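## Task

A loose 24-well cooling block sits on the table, its top printed with rows A-D along a short edge and columns 1-6 along a long edge, with A1 at the corner where those edges meet. Loose snap-lid micro tubes holding frozen samples stand in A1, A3, B6, C1, D4 and D6. Close the lids of the tubes in C1 and D4 so that each is snapped and lies flat on its rim. All other lids stay as they started. At the end every tube must stand upright on the floor of its own well and the block must lie flat on the table. Lifting a tube is allowed if it is set back down; a drop of more than a few millimetres fails the run at once. Open lids are kept open by a light catch. Nothing counts if the robot is still holding it in place. Finish by releasing everything and moving the hands away.

## Robot and tools

ROBOT. There are two arms, left_arm and right_arm. They face each other across the table, and left_arm's base is on the +y side. The names do not tell you which side of an image an arm appears on. Each arm ends in the same five-finger right hand, so hand axes and numbers mean the same thing on both arms.

FRAMES. World frame: the origin is on the table top halfway between the arm bases, z = 0 is the table surface and +z points up. Each hand has a hand point, 0.05 m in front of the palm, where the index pad meets the thumb tip in a pinch. Hand-point axes: +z runs along the straight fingers, +y points out of the palm, and +x runs across the palm away from the thumb. Straight fingers reach 0.06-0.07 m past the point. A wrist bracket on the little-finger side sticks out 0.03 m beyond the point in +y and 0.11 m across the palm, and it can hit things.

execute_actions(actions). actions is a list of actions. Each action holds 1 to 15 rows, and each row runs for one control step of 1/30 s. If an action has fewer than 15 rows, its last row repeats until 15 steps have run. A row is one flat list of 28 numbers, each in [-1, 1], covering both arms even when only one moves. The first 14 are left_arm/dx, dy, dz, rx, ry, rz, then left_gripper/little, ring, middle, index, thumb_bend, thumb_turn, force_limit, speed. The last 14 are the same fields for right_arm and right_gripper. dx..rz are offsets, not poses. They are measured in the hand point's own axes from its measured pose at the start of that action, and every row refers back to that start, not to the previous row. In the first action of a call, the start is the pose in the latest result for this scene. Scale: 1.0 = 0.6 m of travel or 180 degrees, and rx, ry, rz form one rotation vector. At each step the commanded pose is clipped to within 100 mm and 16 degrees of the measured pose, so large offsets may need several actions. An empty list only returns state and images.

HAND NUMBERS are absolute targets, not offsets. little, ring, middle and index run from +1 (straight) to -1 (curled into the palm). thumb_bend runs from +1 (straight) to -1 (fully bent). thumb_turn runs from +1 (beside the palm) to -1 (opposite the fingers). A pinch is roughly index -0.22, thumb_bend -0.75, thumb_turn -0.57. force_limit maps -1..+1 linearly to about 0..10 N at the fingertip (0..15 N for the two thumb motors) and only stops closing motion. speed maps -1..+1 to near zero..full, and at full speed a finger covers its whole travel in 0.6 s. For a gentle grip, close at speed -0.9 or lower. No value means 'unchanged'. To keep a hand as it is, repeat the last eight numbers sent to it, or if none have been sent, use its hand_measured values plus hand_force_limit and hand_speed. A motor moves only when its target changes by at least 0.01, and then it locks. A wrap grip with the thumb turned in front of the palm fits objects 0.035-0.08 m across.

move(target, speed, stop_force, blocking). target is one 28-number row laid out as above. Its pose part is an offset from the pose in the latest result that shows one, and the hand numbers are sent at the start. Each hand point travels in a straight line, all paths finish together, and a move lasts 0.5-10 s. speed is in m/s, from 0.002 to 0.5 (default 0.25); rotation is capped at twice that value in rad/s. stop_force is optional, 9-40 N, one value for both arms, and is not allowed during the first 0.2 s of a scene. It ends an arm's path when the wrist sensor reads that much extra push against the motion for 2 steps; the arm then backs up 2 steps and holds. Use it with a very low speed, do not rely on it while the hand is turning, and leave it out when pulling away from a surface you are pressing. blocking=false returns after 0.5 s; check progress with wait(0) or brake with stop(). The move: line reports how the move ended (done, off_target, moving, held, contact, fault) and any limits (paced, held), along with each hand point's distance from its target.

wait(seconds) takes 0-10 s while the arms hold their last command. stop() brakes a running move. zoom_image(camera, region) takes one of cam_low (672x504), cam_left_wrist or cam_right_wrist (504x504, fisheye) and region [x0, y0, x1, y1] in pixels of at most 504x504. show_instructions() shows the reference images. finished_scene(scene) ends the current scene and cannot be undone.

RESULTS give each hand point's position in metres, its orientation as quat wxyz and its velocities, all in the world frame. They also include Hand target lines, hand_measured, hand_stopped_by (moving, target, force, stalled, fault), hand_load_n (positive when something pushes a finger open; near 0 means the grip is lost), joint torques, and wrist force and torque along the hand's own axes (offset up to about 4 N, saturating near 50 N). A pose unreachable line means the clearance check changed or blocked a command.

AVOID. A joint torque over its limit (wrist joints 24.9 N m) or an outside force of 150 N stops that arm for 10 s. Motors warn at 70 °C and brake at 85 °C. Arms must not collide with or press hard on each other. Press lids shut slowly and at low force. Don't tip or drag the block, knock tubes over, let a tube drop, or push anything off the table. Before finishing, make sure the lids stay shut on their own, then open the hands and withdraw.

Each tool is called after "Call:" as name(argument=value, ...), one argument or row to a line, values as JSON.

Reference images:

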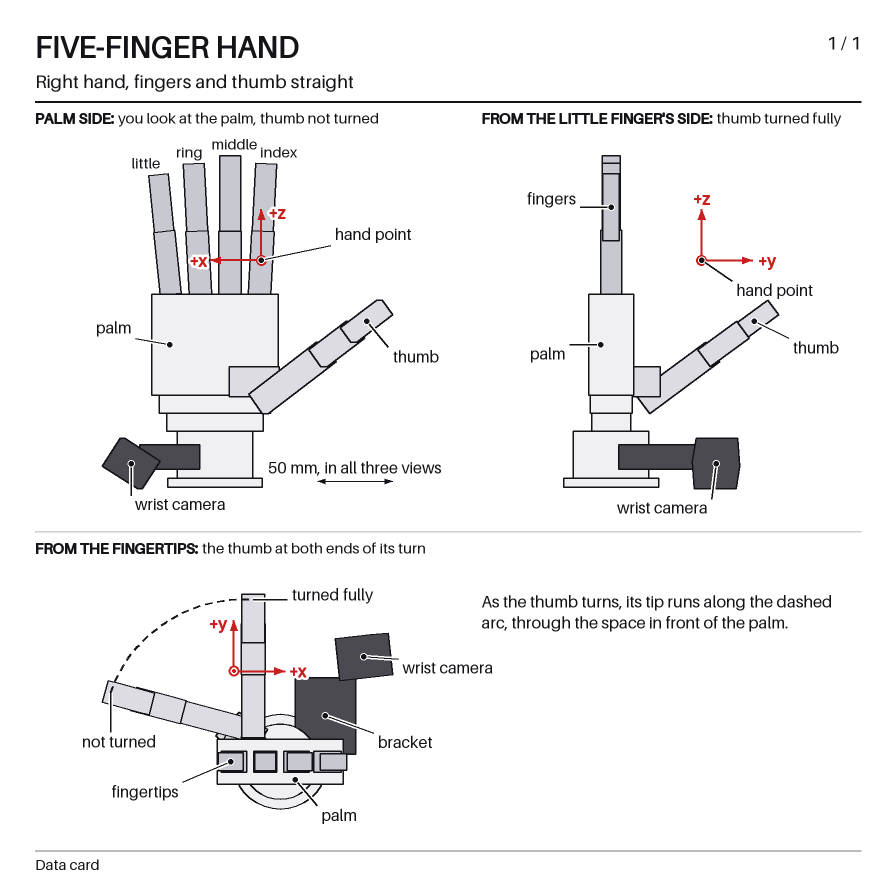

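## Session

I'll start by looking at the current state of the scene.

Call:
execute_actions(
  actions=[],
)

Scene clock: 0.00 s.
left_arm: end_effector_position=(+0.2677, +0.4442, +0.4823) hand_measured=(+1.000, +1.000, +1.000, +1.000, +1.000, +1.000) hand_load_n=(+0.0, +0.0, +0.0, +0.0, +0.0, +0.0) hand_stopped_by=(target, target, target, target, target, target) hand_force_limit=0.00 hand_speed=-0.80 end_effector_quat_wxyz=(-0.010, +0.315, +0.949, -0.010) end_effector_velocity=(-0.000, -0.000, +0.000) end_effector_angular_velocity=(-0.001, +0.001, -0.001) | right_arm: end_effector_position=(+0.0946, -0.2522, +0.4844) hand_measured=(+1.000, +1.000, +1.000, +1.000, +1.000, +1.000) hand_load_n=(+0.0, +0.0, +0.0, +0.0, +0.0, +0.0) hand_stopped_by=(target, target, target, target, target, target) hand_force_limit=0.00 hand_speed=-0.80 end_effector_quat_wxyz=(+0.031, -0.351, +0.936, -0.006) end_effector_velocity=(-0.000, -0.000, -0.000) end_effector_angular_velocity=(-0.000, -0.000, +0.000)
Joint positions: left_arm=[ 0.58  -1.734  1.336  1.973  1.6   -1.903] | right_arm=[-1.196 -1.74   1.322  1.927  1.586 -1.864]
Joint velocities: left_arm=[-0.     0.    -0.    -0.     0.001  0.   ] | right_arm=[ 0.001 -0.001  0.001  0.     0.     0.   ]
Joint torques (N m, as the arm reports them, + toward a larger angle): no reading
Wrist force (N, on the end effector, along its own x y z axes, offset not removed): no reading
Wrist torque (N m, same axes, about the end effector's origin, offset not removed): no reading
Hand target (left_arm): +0.268, +0.444, +0.482; -0.010, +0.315, +0.949, -0.010
Hand target (right_arm): +0.095, -0.252, +0.484; +0.031, -0.351, +0.936, -0.006

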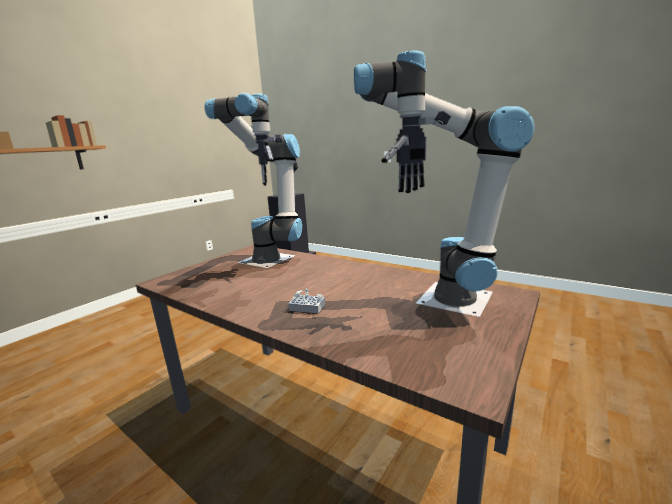

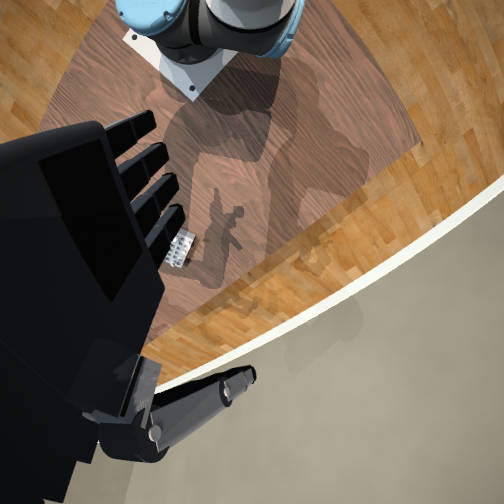

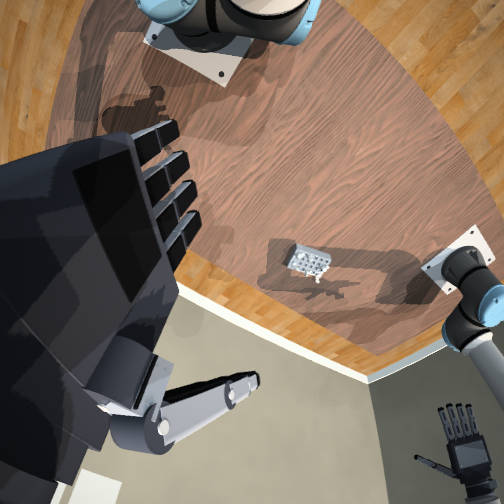

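Call:
zoom_image(
  camera="cam_low",
  region=[276, 280, 340, 328],
)

Call:
zoom_image(
  camera="cam_right_wrist",
  region=[276, 232, 346, 292],
)

Region (276, 280, 340, 328) of cam_low's 672x504 image, scaled by 7.875, with more detail than that image has; it fills the top 378 rows of this view, and the rest is white.

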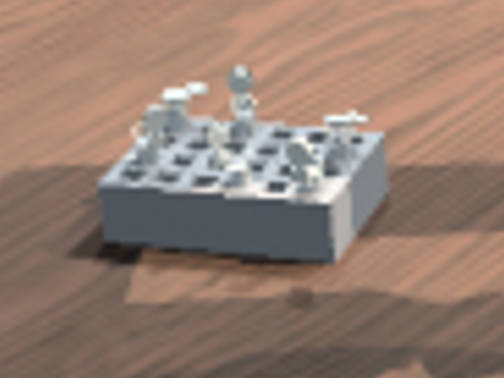

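Region (276, 232, 346, 292) of cam_right_wrist's 504x504 image, scaled by 7.200, with more detail than that image has; it fills the top 432 rows of this view, and the rest is white.

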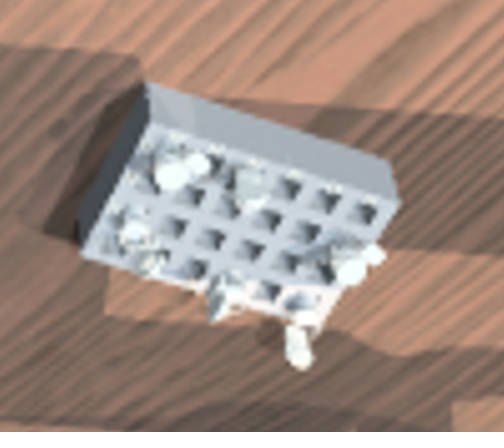

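Call:
move(
  target=[-0.5513, -0.4527, 0.4868, 0, 0, 0, -1, -1, -1, 1, -1, 1, 0, 0.5, 0, 0, 0, 0, 0, 0, 1, 1, 1, 1, 1, 1, 0, -0.8],
  speed=0.3,
)

Scene clock: 35.87 s.
left_arm: end_effector_position=(+0.3628, +0.0250, +0.1930) hand_measured=(-1.000, -1.000, -1.000, +1.000, -1.000, +1.000) hand_load_n=(+0.0, +0.0, +0.0, +0.0, +0.0, +0.0) hand_stopped_by=(target, target, target, target, target, target) hand_force_limit=0.00 hand_speed=0.50 end_effector_quat_wxyz=(-0.010, +0.315, +0.949, -0.011) end_effector_velocity=(+0.000, -0.002, -0.001) end_effector_angular_velocity=(+0.004, +0.004, +0.000) | right_arm: end_effector_position=(+0.0946, -0.2522, +0.4844) hand_measured=(+1.000, +1.000, +1.000, +1.000, +1.000, +1.000) hand_load_n=(+0.0, +0.0, +0.0, +0.0, +0.0, +0.0) hand_stopped_by=(target, target, target, target, target, target) hand_force_limit=0.00 hand_speed=-0.80 end_effector_quat_wxyz=(+0.031, -0.351, +0.936, -0.006) end_effector_velocity=(+0.000, -0.000, +0.000) end_effector_angular_velocity=(-0.001, -0.001, +0.000)
Joint positions: left_arm=[ 0.313 -0.831  0.91   1.488  1.6   -2.171] | right_arm=[-1.196 -1.74   1.322  1.927  1.586 -1.864]
Joint velocities: left_arm=[ 0.001  0.009 -0.012  0.008  0.002  0.   ] | right_arm=[-0.001 -0.001  0.     0.     0.001 -0.001]
Joint torques (N m, as the arm reports them, + toward a larger angle): left_arm=[ 16.32 -41.5  -27.61   4.13   2.86  -2.01] | right_arm=[ -0.58  -8.51 -14.89   2.02  -0.16  -0.03]
Wrist force (N, on the end effector, along its own x y z axes, offset not removed): left_arm=[2.0 -0.7 -1.0] | right_arm=[-1.3 -1.2 -0.2]
Wrist torque (N m, same axes, about the end effector's origin, offset not removed): left_arm=[-0.08 -0.12 0.23] | right_arm=[-0.25 0.20 -0.18]
Hand target (left_arm): +0.363, +0.025, +0.193; -0.011, +0.315, +0.949, -0.010
Hand target (right_arm): +0.095, -0.252, +0.484; +0.031, -0.351, +0.936, -0.006
Off the commanded pose (left_arm): 0.000 m, 0 deg.
Off the commanded pose (right_arm): 0.000 m, 0 deg.
move: done
camera_calibration (this result's frames):
cam_left_wrist: T_world_to_cam=[[0.694814, 0.718759, -0.0248731, -0.261748], [0.612035, -0.572774, 0.545292, -0.318011], [0.377687, -0.3941, -0.837877, 0.158977], [0, 0, 0, 1]] pos_world=[0.316456, 0.0686386, 0.300101]
cam_right_wrist: T_world_to_cam=[[-0.585501, 0.806734, -0.0798038, 0.30379], [0.635249, 0.517732, 0.573072, -0.206548], [0.503634, 0.284839, -0.81561, 0.558261], [0, 0, 0, 1]] pos_world=[0.0279193, -0.297156, 0.597934]

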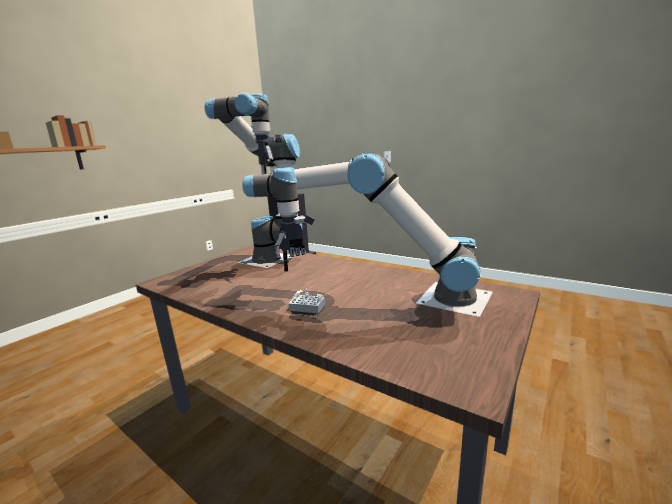

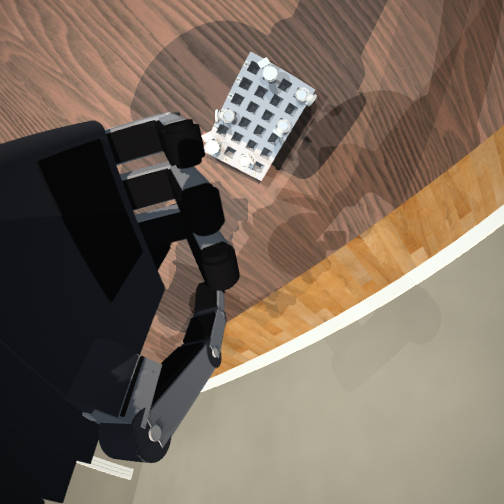

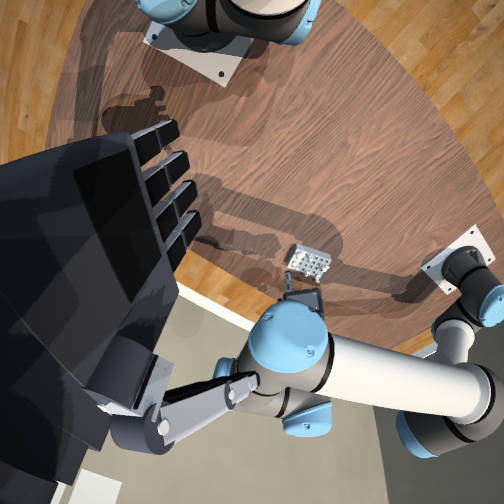

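Call:
zoom_image(
  camera="cam_left_wrist",
  region=[190, 45, 330, 185],
)

Region (190, 45, 330, 185) of cam_left_wrist's 504x504 image, scaled by 3.600, with more detail than that image has.

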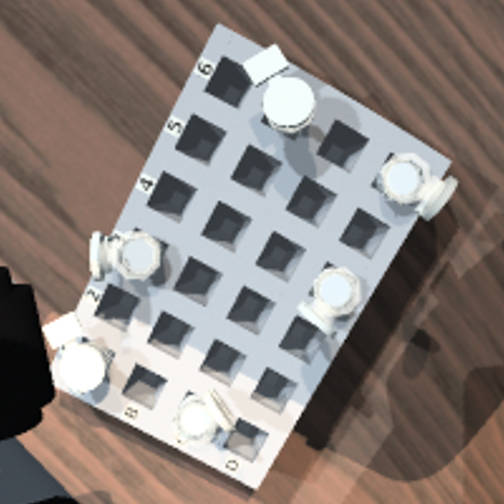

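Call:
zoom_image(
  camera="cam_left_wrist",
  region=[225, 105, 305, 185],
)

Region (225, 105, 305, 185) of cam_left_wrist's 504x504 image, scaled by 6.300, with more detail than that image has.

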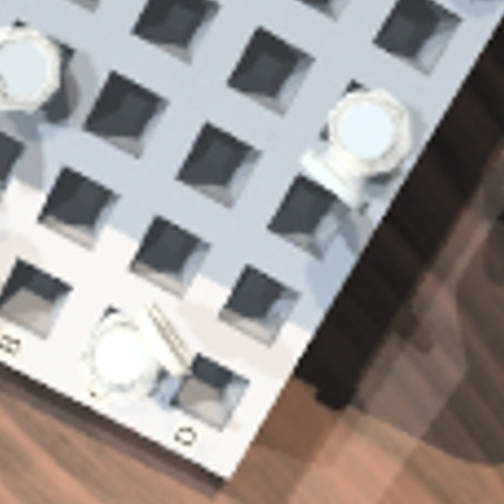

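Call:
move(
  target=[0.1902, 0.0477, 0.0295, -0.0006, -0.0117, -0.7039, 1, -1, -1, -1, -1, 1, 0, 0.5, 0, 0, 0, 0, 0, 0, -1, -1, -1, -1, -1, 1, 0, 0.5],
  speed=0.45,
)

Scene clock: 116.87 s.
left_arm: end_effector_position=(+0.2881, +0.1158, +0.1760) hand_measured=(+1.000, -1.000, -1.000, -1.000, -1.000, +1.000) hand_load_n=(+0.0, +0.0, +0.0, +0.0, +0.0, +0.0) hand_stopped_by=(target, target, target, target, target, target) hand_force_limit=0.00 hand_speed=0.50 end_effector_quat_wxyz=(-0.000, +0.707, -0.708, -0.001) end_effector_velocity=(-0.001, +0.001, +0.000) end_effector_angular_velocity=(-0.001, -0.002, +0.016) | right_arm: end_effector_position=(+0.0946, -0.2522, +0.4844) hand_measured=(-1.000, -1.000, -1.000, -1.000, -1.000, +1.000) hand_load_n=(+0.0, +0.0, +0.0, +0.0, +0.0, +0.0) hand_stopped_by=(target, target, target, target, target, target) hand_force_limit=0.00 hand_speed=0.50 end_effector_quat_wxyz=(+0.031, -0.351, +0.936, -0.006) end_effector_velocity=(+0.000, -0.000, +0.000) end_effector_angular_velocity=(+0.001, -0.001, -0.001)
Joint positions: left_arm=[ 0.438 -0.952  1.165  1.36   1.571 -4.255] | right_arm=[-1.196 -1.74   1.322  1.927  1.586 -1.864]
Joint velocities: left_arm=[ 0.    -0.005  0.007 -0.004 -0.002 -0.015] | right_arm=[-0.002 -0.    -0.001 -0.    -0.    -0.001]
Joint torques (N m, as the arm reports them, + toward a larger angle): left_arm=[ 15.24 -55.28 -11.84   0.65  -2.5   -1.95] | right_arm=[ -0.47  -7.87 -14.48   1.97  -0.15   0.02]
Wrist force (N, on the end effector, along its own x y z axes, offset not removed): left_arm=[0.5 1.1 2.6] | right_arm=[-1.5 -1.2 -0.1]
Wrist torque (N m, same axes, about the end effector's origin, offset not removed): left_arm=[-0.08 -0.24 0.20] | right_arm=[-0.24 0.32 -0.18]
Hand target (left_arm): +0.288, +0.116, +0.176; -0.000, +0.707, -0.707, -0.001
Hand target (right_arm): +0.095, -0.252, +0.484; +0.031, -0.351, +0.936, -0.006
Off the commanded pose (left_arm): 0.000 m, 0 deg.
Off the commanded pose (right_arm): 0.000 m, 0 deg.
move: done
camera_calibration (this result's frames):
cam_left_wrist: T_world_to_cam=[[-0.991611, 0.129199, 0.00386556, 0.27352], [0.109627, 0.824797, 0.554699, -0.229747], [0.0684785, 0.550469, -0.832042, 0.187468], [0, 0, 0, 1]] pos_world=[0.283574, 0.0509611, 0.282365]
cam_right_wrist: T_world_to_cam=[[-0.585501, 0.806734, -0.0798039, 0.30379], [0.635249, 0.517733, 0.573072, -0.206548], [0.503634, 0.284839, -0.81561, 0.558261], [0, 0, 0, 1]] pos_world=[0.0279193, -0.297156, 0.597934]

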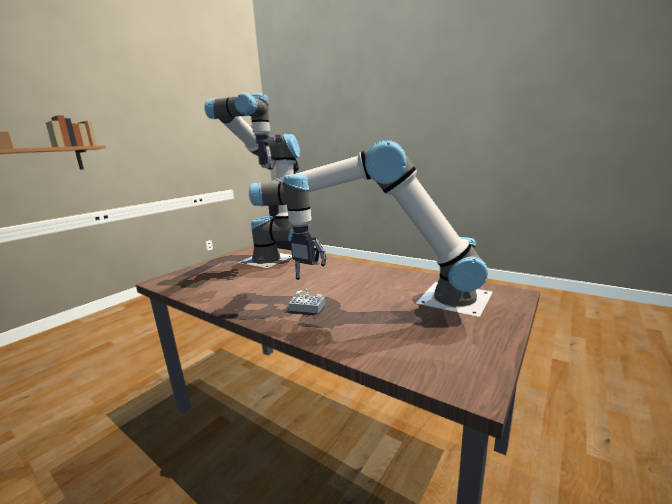

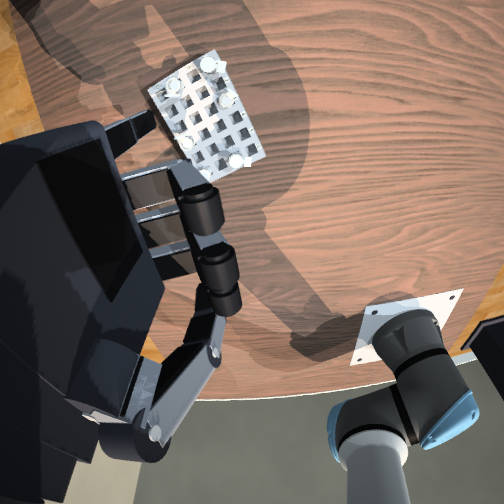

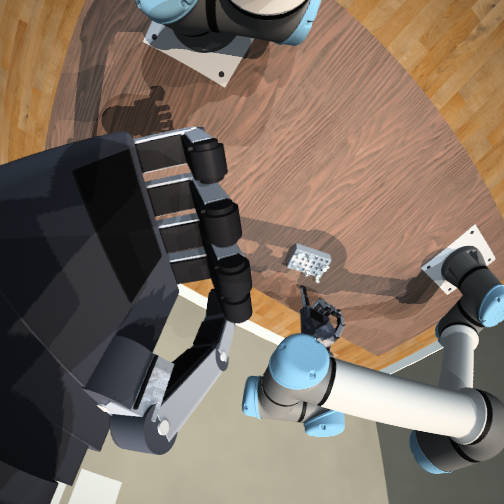

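Call:
move(
  target=[0, 0, 0, 0, 0, 0, 1, -1, -1, -1, -1, 1, 0, 0.5, -0.3889, -0.2761, 0.5720, -0.1224, -0.2227, -0.2497, -1, -1, -1, -1, -1, 1, 0, 0.5],
  speed=0.35,
)

Scene clock: 133.33 s.
left_arm: end_effector_position=(+0.2881, +0.1158, +0.1760) hand_measured=(+1.000, -1.000, -1.000, -1.000, -1.000, +1.000) hand_load_n=(+0.0, +0.0, +0.0, +0.0, +0.0, +0.0) hand_stopped_by=(target, target, target, target, target, target) hand_force_limit=0.00 hand_speed=0.50 end_effector_quat_wxyz=(-0.000, +0.707, -0.708, -0.001) end_effector_velocity=(+0.000, +0.000, +0.000) end_effector_angular_velocity=(+0.001, +0.000, +0.001) | right_arm: end_effector_position=(+0.3993, -0.2186, +0.1604) hand_measured=(-1.000, -1.000, -1.000, -1.000, -1.000, +1.000) hand_load_n=(+0.0, +0.0, +0.0, +0.0, +0.0, +0.0) hand_stopped_by=(target, target, target, target, target, target) hand_force_limit=0.00 hand_speed=0.50 end_effector_quat_wxyz=(+0.271, -0.653, +0.653, +0.271) end_effector_velocity=(+0.003, +0.001, -0.001) end_effector_angular_velocity=(+0.004, -0.000, +0.005)
Joint positions: left_arm=[ 0.438 -0.952  1.165  1.36   1.571 -4.255] | right_arm=[-1.688 -0.976  1.529  1.085  0.786 -3.235]
Joint velocities: left_arm=[ 0.     0.    -0.001  0.002 -0.    -0.   ] | right_arm=[ 0.001  0.01  -0.011  0.005 -0.004 -0.005]
Joint torques (N m, as the arm reports them, + toward a larger angle): left_arm=[  2.17 -35.6  -27.65   4.4    2.88   1.42] | right_arm=[  7.18 -31.05 -20.41   4.18  -2.81  -1.57]
Wrist force (N, on the end effector, along its own x y z axes, offset not removed): left_arm=[0.6 -1.4 1.6] | right_arm=[-1.5 -0.4 -0.2]
Wrist torque (N m, same axes, about the end effector's origin, offset not removed): left_arm=[-0.33 -0.15 0.04] | right_arm=[-0.19 0.24 -0.18]
Hand target (left_arm): +0.288, +0.116, +0.176; -0.000, +0.707, -0.708, -0.001
Hand target (right_arm): +0.400, -0.219, +0.160; -0.271, +0.653, -0.653, -0.272
Off the commanded pose (left_arm): 0.000 m, 0 deg.
Off the commanded pose (right_arm): 0.001 m, 0 deg.
move: done
camera_calibration (this result's frames):
cam_left_wrist: T_world_to_cam=[[-0.991611, 0.129199, 0.00386541, 0.27352], [0.109627, 0.824798, 0.554699, -0.229747], [0.0684783, 0.550469, -0.832042, 0.187468], [0, 0, 0, 1]] pos_world=[0.283574, 0.0509612, 0.282365]
cam_right_wrist: T_world_to_cam=[[-0.994914, 0.0975011, 0.0252967, 0.420818], [0.0470125, 0.22736, 0.972675, -0.124497], [0.0890855, 0.968917, -0.230787, 0.352246], [0, 0, 0, 1]] pos_world=[0.39315, -0.354022, 0.191744]

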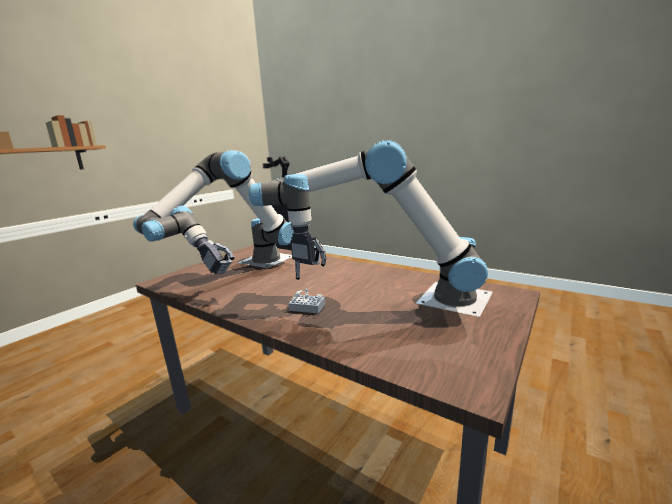

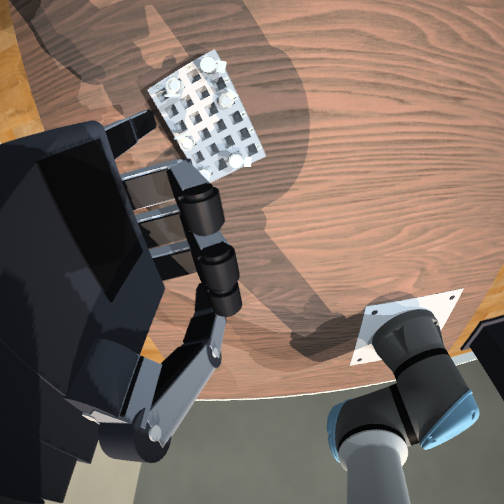

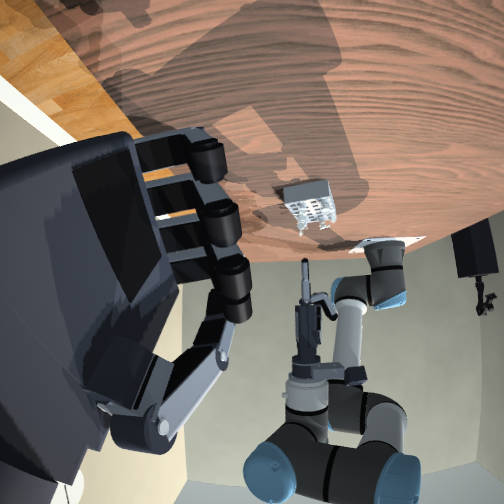

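Call:
move(
  target=[0, 0, 0.05, 0, 0, 0, 1, -1, -1, -1, -1, 1, 0, 0.5, -0.1452, -0.0845, 0.2994, 0, 0, 0, -1, -1, -1, -1, -1, 1, 0, 0.5],
  speed=0.25,
)

Scene clock: 137.60 s.
left_arm: end_effector_position=(+0.2880, +0.1158, +0.1460) hand_measured=(+1.000, -1.000, -1.000, -1.000, -1.000, +1.000) hand_load_n=(+0.0, +0.0, +0.0, +0.0, +0.0, +0.0) hand_stopped_by=(target, target, target, target, target, target) hand_force_limit=0.00 hand_speed=0.50 end_effector_quat_wxyz=(-0.000, +0.707, -0.708, -0.001) end_effector_velocity=(-0.000, -0.000, -0.000) end_effector_angular_velocity=(-0.000, +0.000, +0.000) | right_arm: end_effector_position=(+0.4498, -0.0301, +0.0953) hand_measured=(-1.000, -1.000, -1.000, -1.000, -1.000, +1.000) hand_load_n=(+0.0, +0.0, +0.0, +0.0, +0.0, +0.0) hand_stopped_by=(target, target, target, target, target, target) hand_force_limit=0.00 hand_speed=0.50 end_effector_quat_wxyz=(+0.271, -0.653, +0.653, +0.271) end_effector_velocity=(+0.001, +0.002, -0.000) end_effector_angular_velocity=(-0.001, +0.002, +0.000)
Joint positions: left_arm=[ 0.438 -0.934  1.213  1.293  1.571 -4.255] | right_arm=[-1.343 -0.693  1.107  0.889  0.822 -2.757]
Joint velocities: left_arm=[-0.     0.    -0.     0.     0.    -0.001] | right_arm=[ 0.003  0.007 -0.012  0.005  0.001  0.003]
Joint torques (N m, as the arm reports them, + toward a larger angle): left_arm=[-10.87 -35.3  -10.03   0.87   2.39  -1.86] | right_arm=[  6.95 -42.17 -23.51   3.79   0.29   1.48]
Wrist force (N, on the end effector, along its own x y z axes, offset not removed): left_arm=[-1.0 -0.3 -0.2] | right_arm=[-1.6 -1.7 -0.7]
Wrist torque (N m, same axes, about the end effector's origin, offset not removed): left_arm=[-0.13 0.13 0.06] | right_arm=[-0.26 0.35 -0.20]
Hand target (left_arm): +0.288, +0.116, +0.146; -0.000, +0.707, -0.708, -0.001
Hand target (right_arm): +0.450, -0.030, +0.095; -0.271, +0.653, -0.653, -0.271
Off the commanded pose (left_arm): 0.000 m, 0 deg.
Off the commanded pose (right_arm): 0.000 m, 0 deg.
move: done
camera_calibration (this result's frames):
cam_left_wrist: T_world_to_cam=[[-0.991614, 0.12918, 0.00387335, 0.273615], [0.109616, 0.824802, 0.554694, -0.213134], [0.0684607, 0.550467, -0.832045, 0.16251], [0, 0, 0, 1]] pos_world=[0.283558, 0.0509911, 0.25238]
cam_right_wrist: T_world_to_cam=[[-0.994879, 0.0980137, 0.0246746, 0.454404], [0.0465526, 0.227673, 0.972624, -0.106155], [0.0897128, 0.968792, -0.23107, 0.149833], [0, 0, 0, 1]] pos_world=[0.443577, -0.165526, 0.126659]

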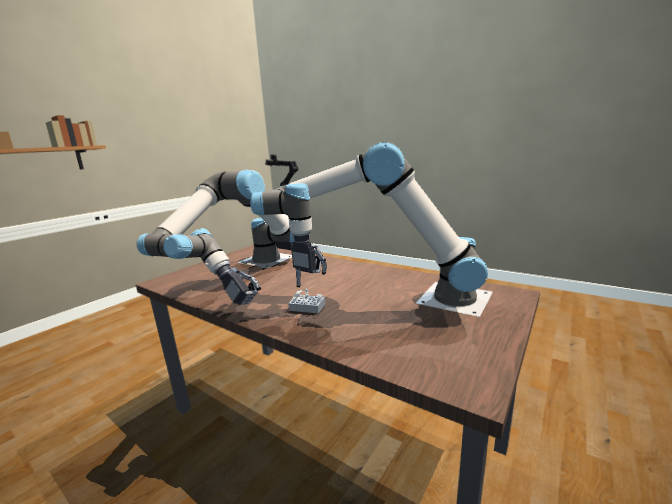

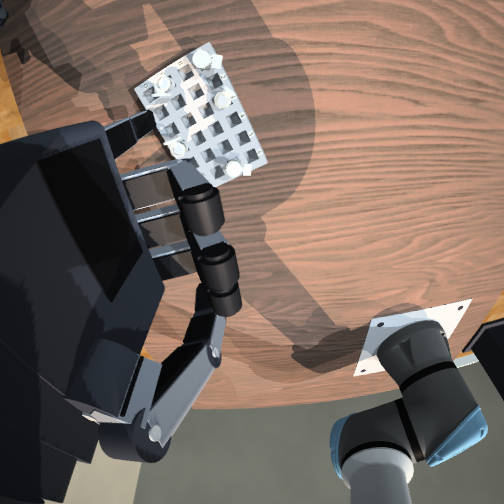

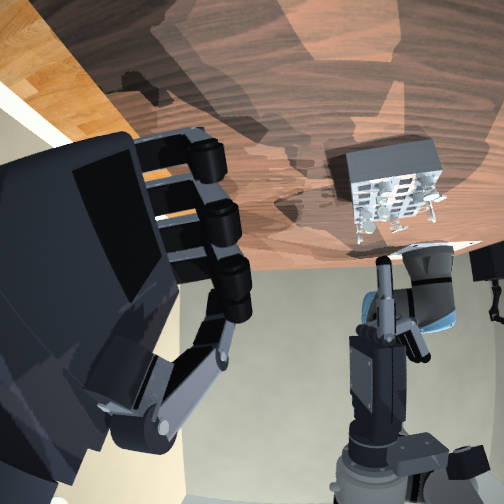

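Call:
zoom_image(
  camera="cam_right_wrist",
  region=[330, 135, 460, 285],
)

Call:
zoom_image(
  camera="cam_left_wrist",
  region=[120, 40, 270, 190],
)

Region (330, 135, 460, 285) of cam_right_wrist's 504x504 image, scaled by 3.360, with more detail than that image has; it fills the left 437 columns of this view, and the rest is white.

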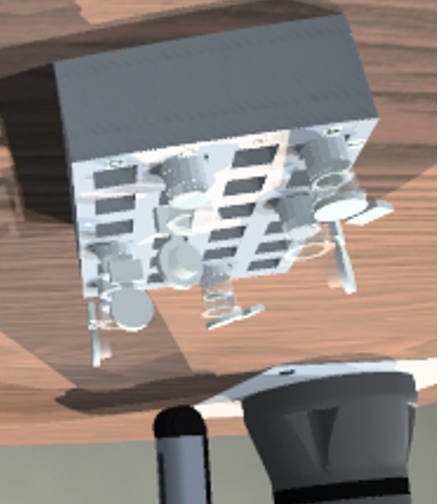

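Region (120, 40, 270, 190) of cam_left_wrist's 504x504 image, scaled by 3.360, with more detail than that image has.

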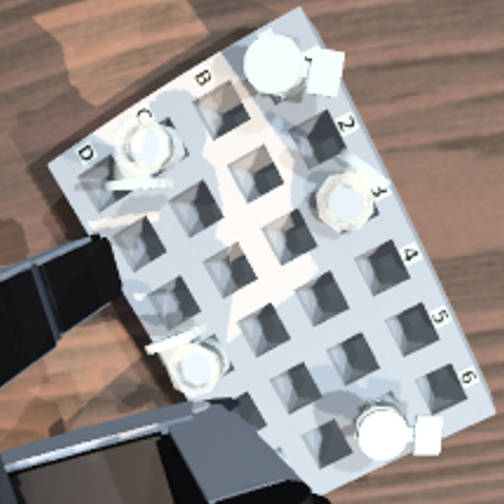

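Call:
move(
  target=[0.0, -0.0067, 0.0533, 0, 0, 0, 1, -1, -1, -1, -1, 1, 0, 0.5, 0, 0, 0, 0, 0, 0, -1, -1, -1, -1, -1, 1, 0, 0.5],
  speed=0.05,
)

Call:
zoom_image(
  camera="cam_right_wrist",
  region=[340, 165, 440, 265],
)

Call:
zoom_image(
  camera="cam_left_wrist",
  region=[100, 50, 230, 180],
)

Scene clock: 174.40 s.
left_arm: end_effector_position=(+0.2920, +0.1158, +0.1143) hand_measured=(+1.000, -1.000, -1.000, -1.000, -1.000, +1.000) hand_load_n=(+0.0, +0.0, +0.0, +0.0, +0.0, +0.0) hand_stopped_by=(target, target, target, target, target, target) hand_force_limit=0.00 hand_speed=0.50 end_effector_quat_wxyz=(-0.000, +0.707, -0.708, -0.001) end_effector_velocity=(+0.001, -0.000, -0.002) end_effector_angular_velocity=(-0.001, -0.001, +0.001) | right_arm: end_effector_position=(+0.4498, -0.0301, +0.0953) hand_measured=(-1.000, -1.000, -1.000, -1.000, -1.000, +1.000) hand_load_n=(+0.0, +0.0, +0.0, +0.0, +0.0, +0.0) hand_stopped_by=(target, target, target, target, target, target) hand_force_limit=0.00 hand_speed=0.50 end_effector_quat_wxyz=(+0.271, -0.653, +0.653, +0.271) end_effector_velocity=(+0.000, -0.000, +0.000) end_effector_angular_velocity=(+0.000, -0.000, -0.000)
Joint positions: left_arm=[ 0.445 -0.903  1.246  1.229  1.571 -4.248] | right_arm=[-1.343 -0.693  1.107  0.889  0.822 -2.757]
Joint velocities: left_arm=[ 0.     0.002  0.001 -0.005 -0.001 -0.   ] | right_arm=[-0.    -0.001  0.    -0.     0.     0.   ]
Joint torques (N m, as the arm reports them, + toward a larger angle): left_arm=[ 15.42 -36.33  -9.18   0.92  -0.78   1.49] | right_arm=[ -8.15 -55.93 -10.69  -0.17  -2.69  -1.57]
Wrist force (N, on the end effector, along its own x y z axes, offset not removed): left_arm=[0.6 -1.3 -0.6] | right_arm=[-2.2 -0.9 -0.2]
Wrist torque (N m, same axes, about the end effector's origin, offset not removed): left_arm=[-0.21 -0.17 -0.02] | right_arm=[-0.21 0.38 -0.27]
Hand target (left_arm): +0.292, +0.116, +0.114; -0.000, +0.707, -0.708, -0.001
Hand target (right_arm): +0.450, -0.030, +0.095; -0.271, +0.653, -0.653, -0.271
Off the commanded pose (left_arm): 0.000 m, 0 deg.
Off the commanded pose (right_arm): 0.000 m, 0 deg.
move: done
camera_calibration (this result's frames):
cam_left_wrist: T_world_to_cam=[[-0.991613, 0.129181, 0.00388978, 0.277645], [0.109625, 0.824798, 0.554698, -0.195979], [0.068448, 0.550472, -0.832043, 0.13582], [0, 0, 0, 1]] pos_world=[0.287505, 0.0510113, 0.220637]
cam_right_wrist: T_world_to_cam=[[-0.99488, 0.0980088, 0.0246747, 0.454403], [0.046552, 0.227678, 0.972623, -0.106154], [0.0897077, 0.968792, -0.231075, 0.149832], [0, 0, 0, 1]] pos_world=[0.443577, -0.165522, 0.126658]

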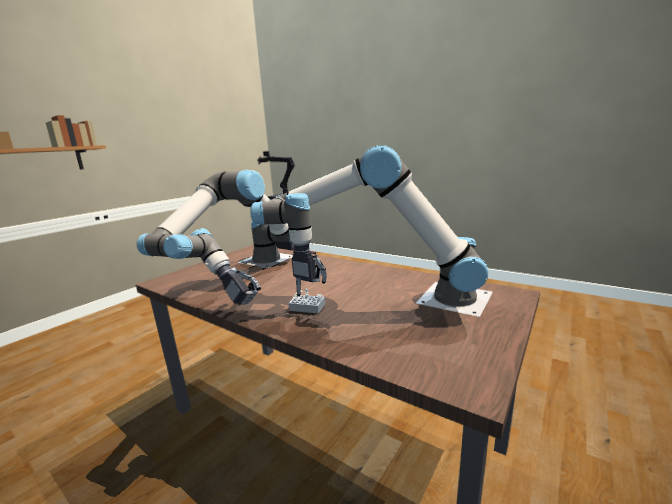

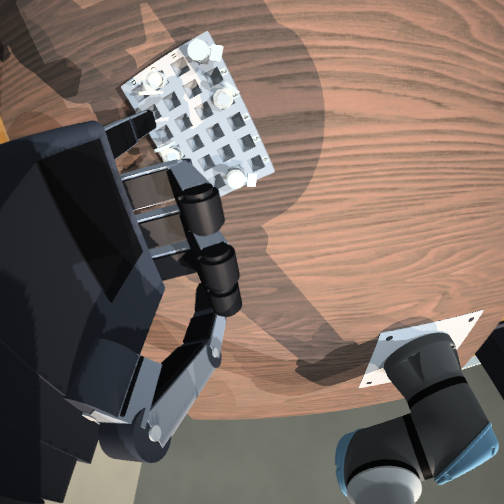

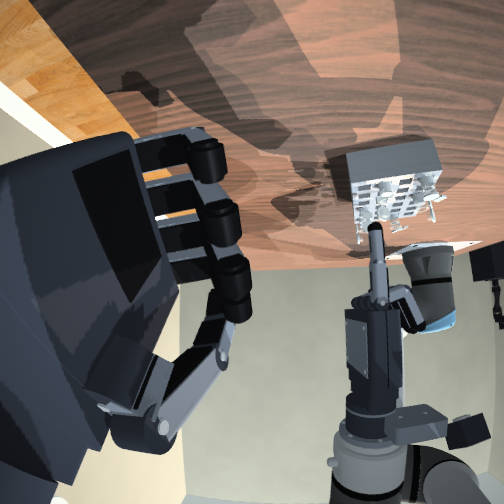

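Region (340, 165, 440, 265) of cam_right_wrist's 504x504 image, scaled by 5.040, with more detail than that image has.

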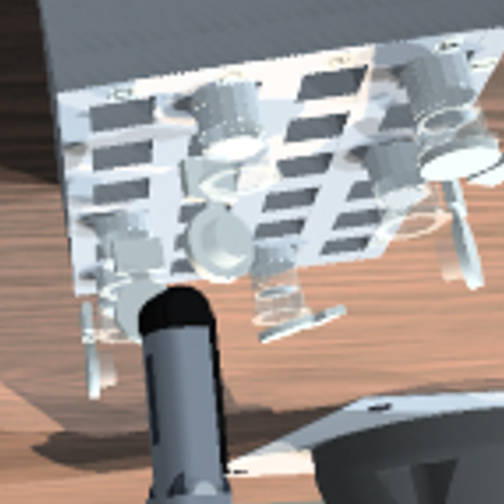

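Region (100, 50, 230, 180) of cam_left_wrist's 504x504 image, scaled by 3.877, with more detail than that image has.

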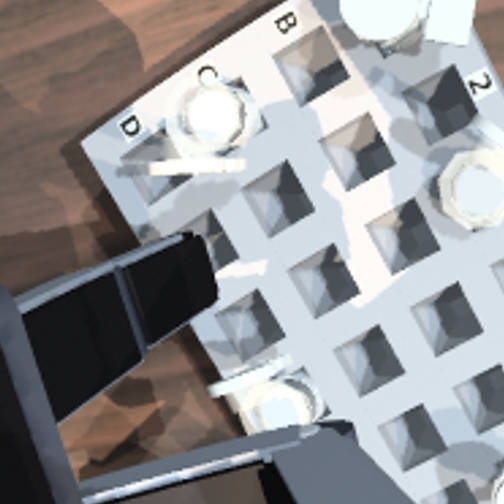

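Call:
move(
  target=[0.0117, -0.0042, 0.0072, 0, 0, 0, 1, -1, -1, -1, -1, 1, 0, 0.5, 0, 0, 0, 0, 0, 0, -1, -1, -1, -1, -1, 1, 0, 0.5],
  speed=0.02,
)

Call:
zoom_image(
  camera="cam_right_wrist",
  region=[340, 165, 440, 265],
)

Call:
zoom_image(
  camera="cam_left_wrist",
  region=[100, 50, 230, 180],
)

Scene clock: 188.57 s.
left_arm: end_effector_position=(+0.2944, +0.1091, +0.1101) hand_measured=(+1.000, -1.000, -1.000, -1.000, -1.000, +1.000) hand_load_n=(+0.0, +0.0, +0.0, +0.0, +0.0, +0.0) hand_stopped_by=(target, target, target, target, target, target) hand_force_limit=0.00 hand_speed=0.50 end_effector_quat_wxyz=(-0.000, +0.707, -0.708, -0.001) end_effector_velocity=(+0.000, -0.002, -0.001) end_effector_angular_velocity=(-0.001, +0.001, +0.001) | right_arm: end_effector_position=(+0.4498, -0.0301, +0.0953) hand_measured=(-1.000, -1.000, -1.000, -1.000, -1.000, +1.000) hand_load_n=(+0.0, +0.0, +0.0, +0.0, +0.0, +0.0) hand_stopped_by=(target, target, target, target, target, target) hand_force_limit=0.00 hand_speed=0.50 end_effector_quat_wxyz=(+0.271, -0.653, +0.653, +0.271) end_effector_velocity=(+0.001, -0.000, -0.000) end_effector_angular_velocity=(-0.001, -0.001, -0.001)
Joint positions: left_arm=[ 0.443 -0.883  1.224  1.232  1.571 -4.25 ] | right_arm=[-1.343 -0.693  1.107  0.889  0.822 -2.757]
Joint velocities: left_arm=[-0.     0.006 -0.008  0.001  0.002 -0.001] | right_arm=[-0.    -0.    -0.001  0.     0.002  0.   ]
Joint torques (N m, as the arm reports them, + toward a larger angle): left_arm=[-13.81 -37.22 -25.88   4.47  -1.91  -2.12] | right_arm=[ -7.04 -54.24 -12.4    0.1   -2.6   -1.47]
Wrist force (N, on the end effector, along its own x y z axes, offset not removed): left_arm=[-1.2 0.5 0.9] | right_arm=[-0.5 -0.9 -0.2]
Wrist torque (N m, same axes, about the end effector's origin, offset not removed): left_arm=[-0.18 0.10 -0.04] | right_arm=[-0.17 0.09 -0.19]
Hand target (left_arm): +0.294, +0.109, +0.110; -0.000, +0.707, -0.708, -0.001
Hand target (right_arm): +0.450, -0.030, +0.095; -0.271, +0.653, -0.653, -0.271
Off the commanded pose (left_arm): 0.000 m, 0 deg.
Off the commanded pose (right_arm): 0.000 m, 0 deg.
move: done
camera_calibration (this result's frames):
cam_left_wrist: T_world_to_cam=[[-0.991615, 0.129171, 0.00385122, 0.280945], [0.109597, 0.824807, 0.554691, -0.18832], [0.0684736, 0.550462, -0.832048, 0.13588], [0, 0, 0, 1]] pos_world=[0.289924, 0.0442409, 0.216436]
cam_right_wrist: T_world_to_cam=[[-0.994879, 0.0980136, 0.0246747, 0.454404], [0.0465526, 0.227673, 0.972624, -0.106155], [0.0897127, 0.968792, -0.23107, 0.149833], [0, 0, 0, 1]] pos_world=[0.443577, -0.165526, 0.126659]

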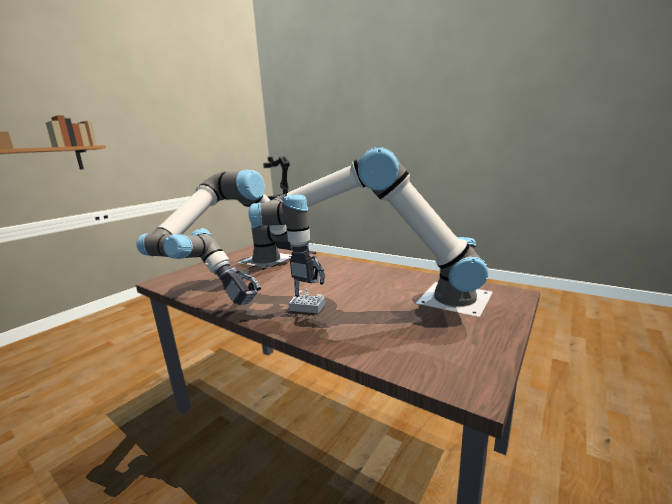

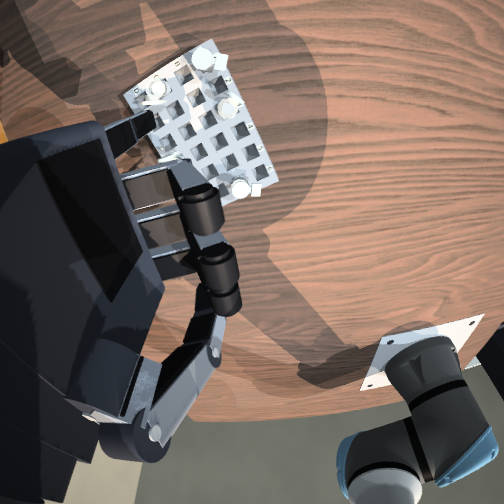

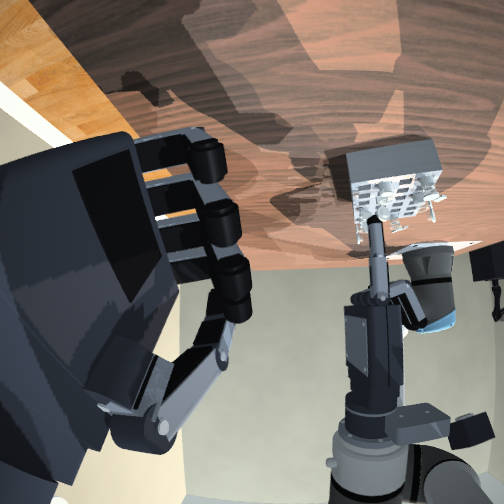

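Region (340, 165, 440, 265) of cam_right_wrist's 504x504 image, scaled by 5.040, with more detail than that image has.

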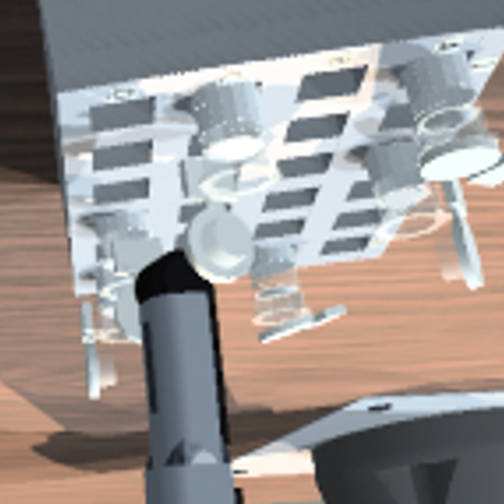

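Region (100, 50, 230, 180) of cam_left_wrist's 504x504 image, scaled by 3.877, with more detail than that image has.

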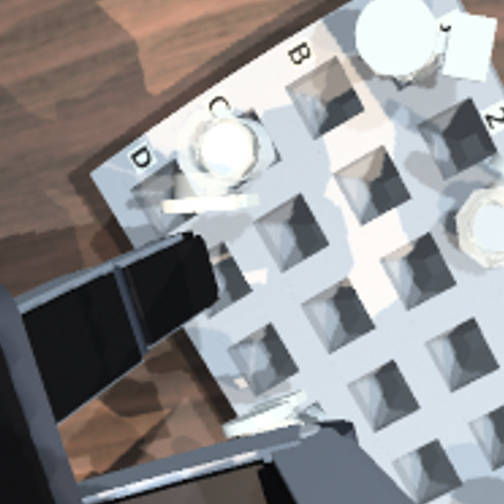

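Call:
move(
  target=[0.0167, 0.005, 0, 0, 0, 0, 1, -1, -1, -1, -1, 1, 0, 0.5, 0, 0, 0, 0, 0, 0, -1, -1, -1, -1, -1, 1, 0, 0.5],
  speed=0.01,
)

Call:
zoom_image(
  camera="cam_right_wrist",
  region=[340, 165, 440, 265],
)

Call:
zoom_image(
  camera="cam_left_wrist",
  region=[100, 50, 230, 180],
)

Scene clock: 195.20 s.
left_arm: end_effector_position=(+0.2915, +0.0993, +0.1101) hand_measured=(+1.000, -1.000, -1.000, -1.000, -1.000, +1.000) hand_load_n=(+0.0, +0.0, +0.0, +0.0, +0.0, +0.0) hand_stopped_by=(target, target, target, target, target, target) hand_force_limit=0.00 hand_speed=0.50 end_effector_quat_wxyz=(-0.000, +0.707, -0.708, -0.001) end_effector_velocity=(-0.001, -0.003, +0.001) end_effector_angular_velocity=(-0.003, +0.001, +0.001) | right_arm: end_effector_position=(+0.4498, -0.0301, +0.0953) hand_measured=(-1.000, -1.000, -1.000, -1.000, -1.000, +1.000) hand_load_n=(+0.0, +0.0, +0.0, +0.0, +0.0, +0.0) hand_stopped_by=(target, target, target, target, target, target) hand_force_limit=0.00 hand_speed=0.50 end_effector_quat_wxyz=(+0.271, -0.653, +0.653, +0.271) end_effector_velocity=(+0.001, -0.001, +0.001) end_effector_angular_velocity=(-0.001, -0.002, -0.002)
Joint positions: left_arm=[ 0.431 -0.87   1.2    1.242  1.571 -4.262] | right_arm=[-1.343 -0.693  1.107  0.889  0.822 -2.757]
Joint velocities: left_arm=[-0.003  0.004 -0.008  0.003  0.002 -0.004] | right_arm=[-0.001 -0.001 -0.001 -0.     0.001  0.001]
Joint torques (N m, as the arm reports them, + toward a larger angle): left_arm=[-14.6  -37.67 -28.11   3.93   3.    -2.22] | right_arm=[ -2.1  -45.1  -22.42   0.94  -1.86  -1.17]
Wrist force (N, on the end effector, along its own x y z axes, offset not removed): left_arm=[-4.0 -3.0 0.8] | right_arm=[-1.1 0.3 -0.2]
Wrist torque (N m, same axes, about the end effector's origin, offset not removed): left_arm=[-0.57 0.25 -0.39] | right_arm=[-0.08 0.26 -0.07]
Hand target (left_arm): +0.291, +0.099, +0.110; -0.000, +0.707, -0.708, -0.001
Hand target (right_arm): +0.450, -0.030, +0.095; -0.271, +0.653, -0.653, -0.271
Off the commanded pose (left_arm): 0.000 m, 0 deg.
Off the commanded pose (right_arm): 0.000 m, 0 deg.
move: done
camera_calibration (this result's frames):
cam_left_wrist: T_world_to_cam=[[-0.991614, 0.129176, 0.00385874, 0.279293], [0.109607, 0.824827, 0.554658, -0.179969], [0.0684658, 0.55043, -0.832069, 0.141429], [0, 0, 0, 1]] pos_world=[0.286993, 0.0345188, 0.216422]
cam_right_wrist: T_world_to_cam=[[-0.994879, 0.0980137, 0.0246746, 0.454404], [0.0465526, 0.227673, 0.972624, -0.106155], [0.0897127, 0.968792, -0.23107, 0.149833], [0, 0, 0, 1]] pos_world=[0.443577, -0.165526, 0.126659]

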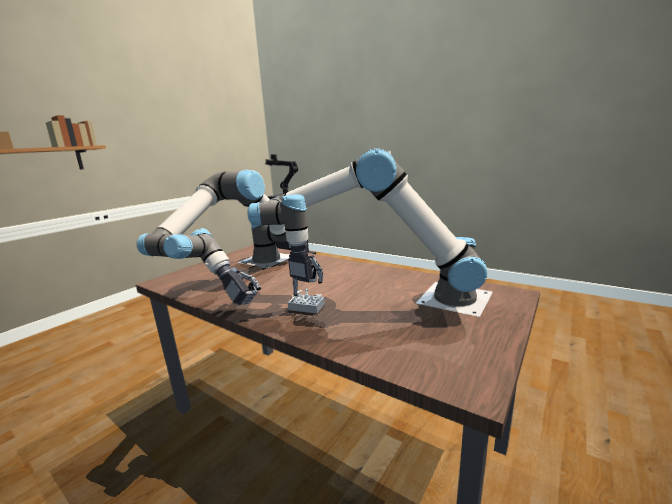

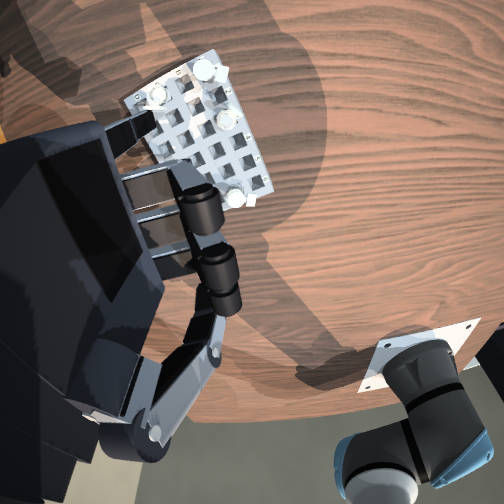

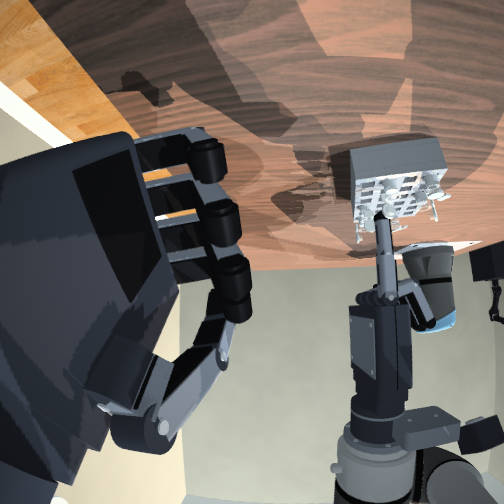

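Region (340, 165, 440, 265) of cam_right_wrist's 504x504 image, scaled by 5.040, with more detail than that image has.

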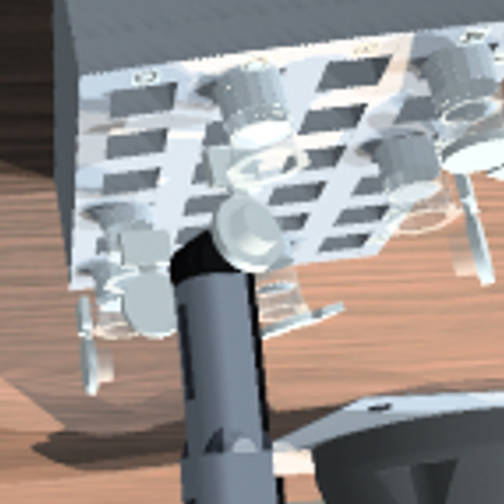

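Region (100, 50, 230, 180) of cam_left_wrist's 504x504 image, scaled by 3.877, with more detail than that image has.

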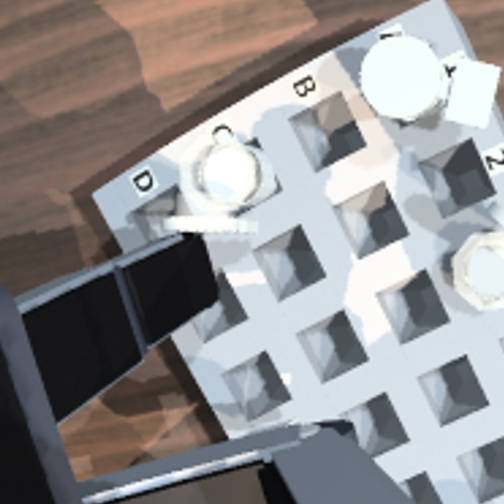

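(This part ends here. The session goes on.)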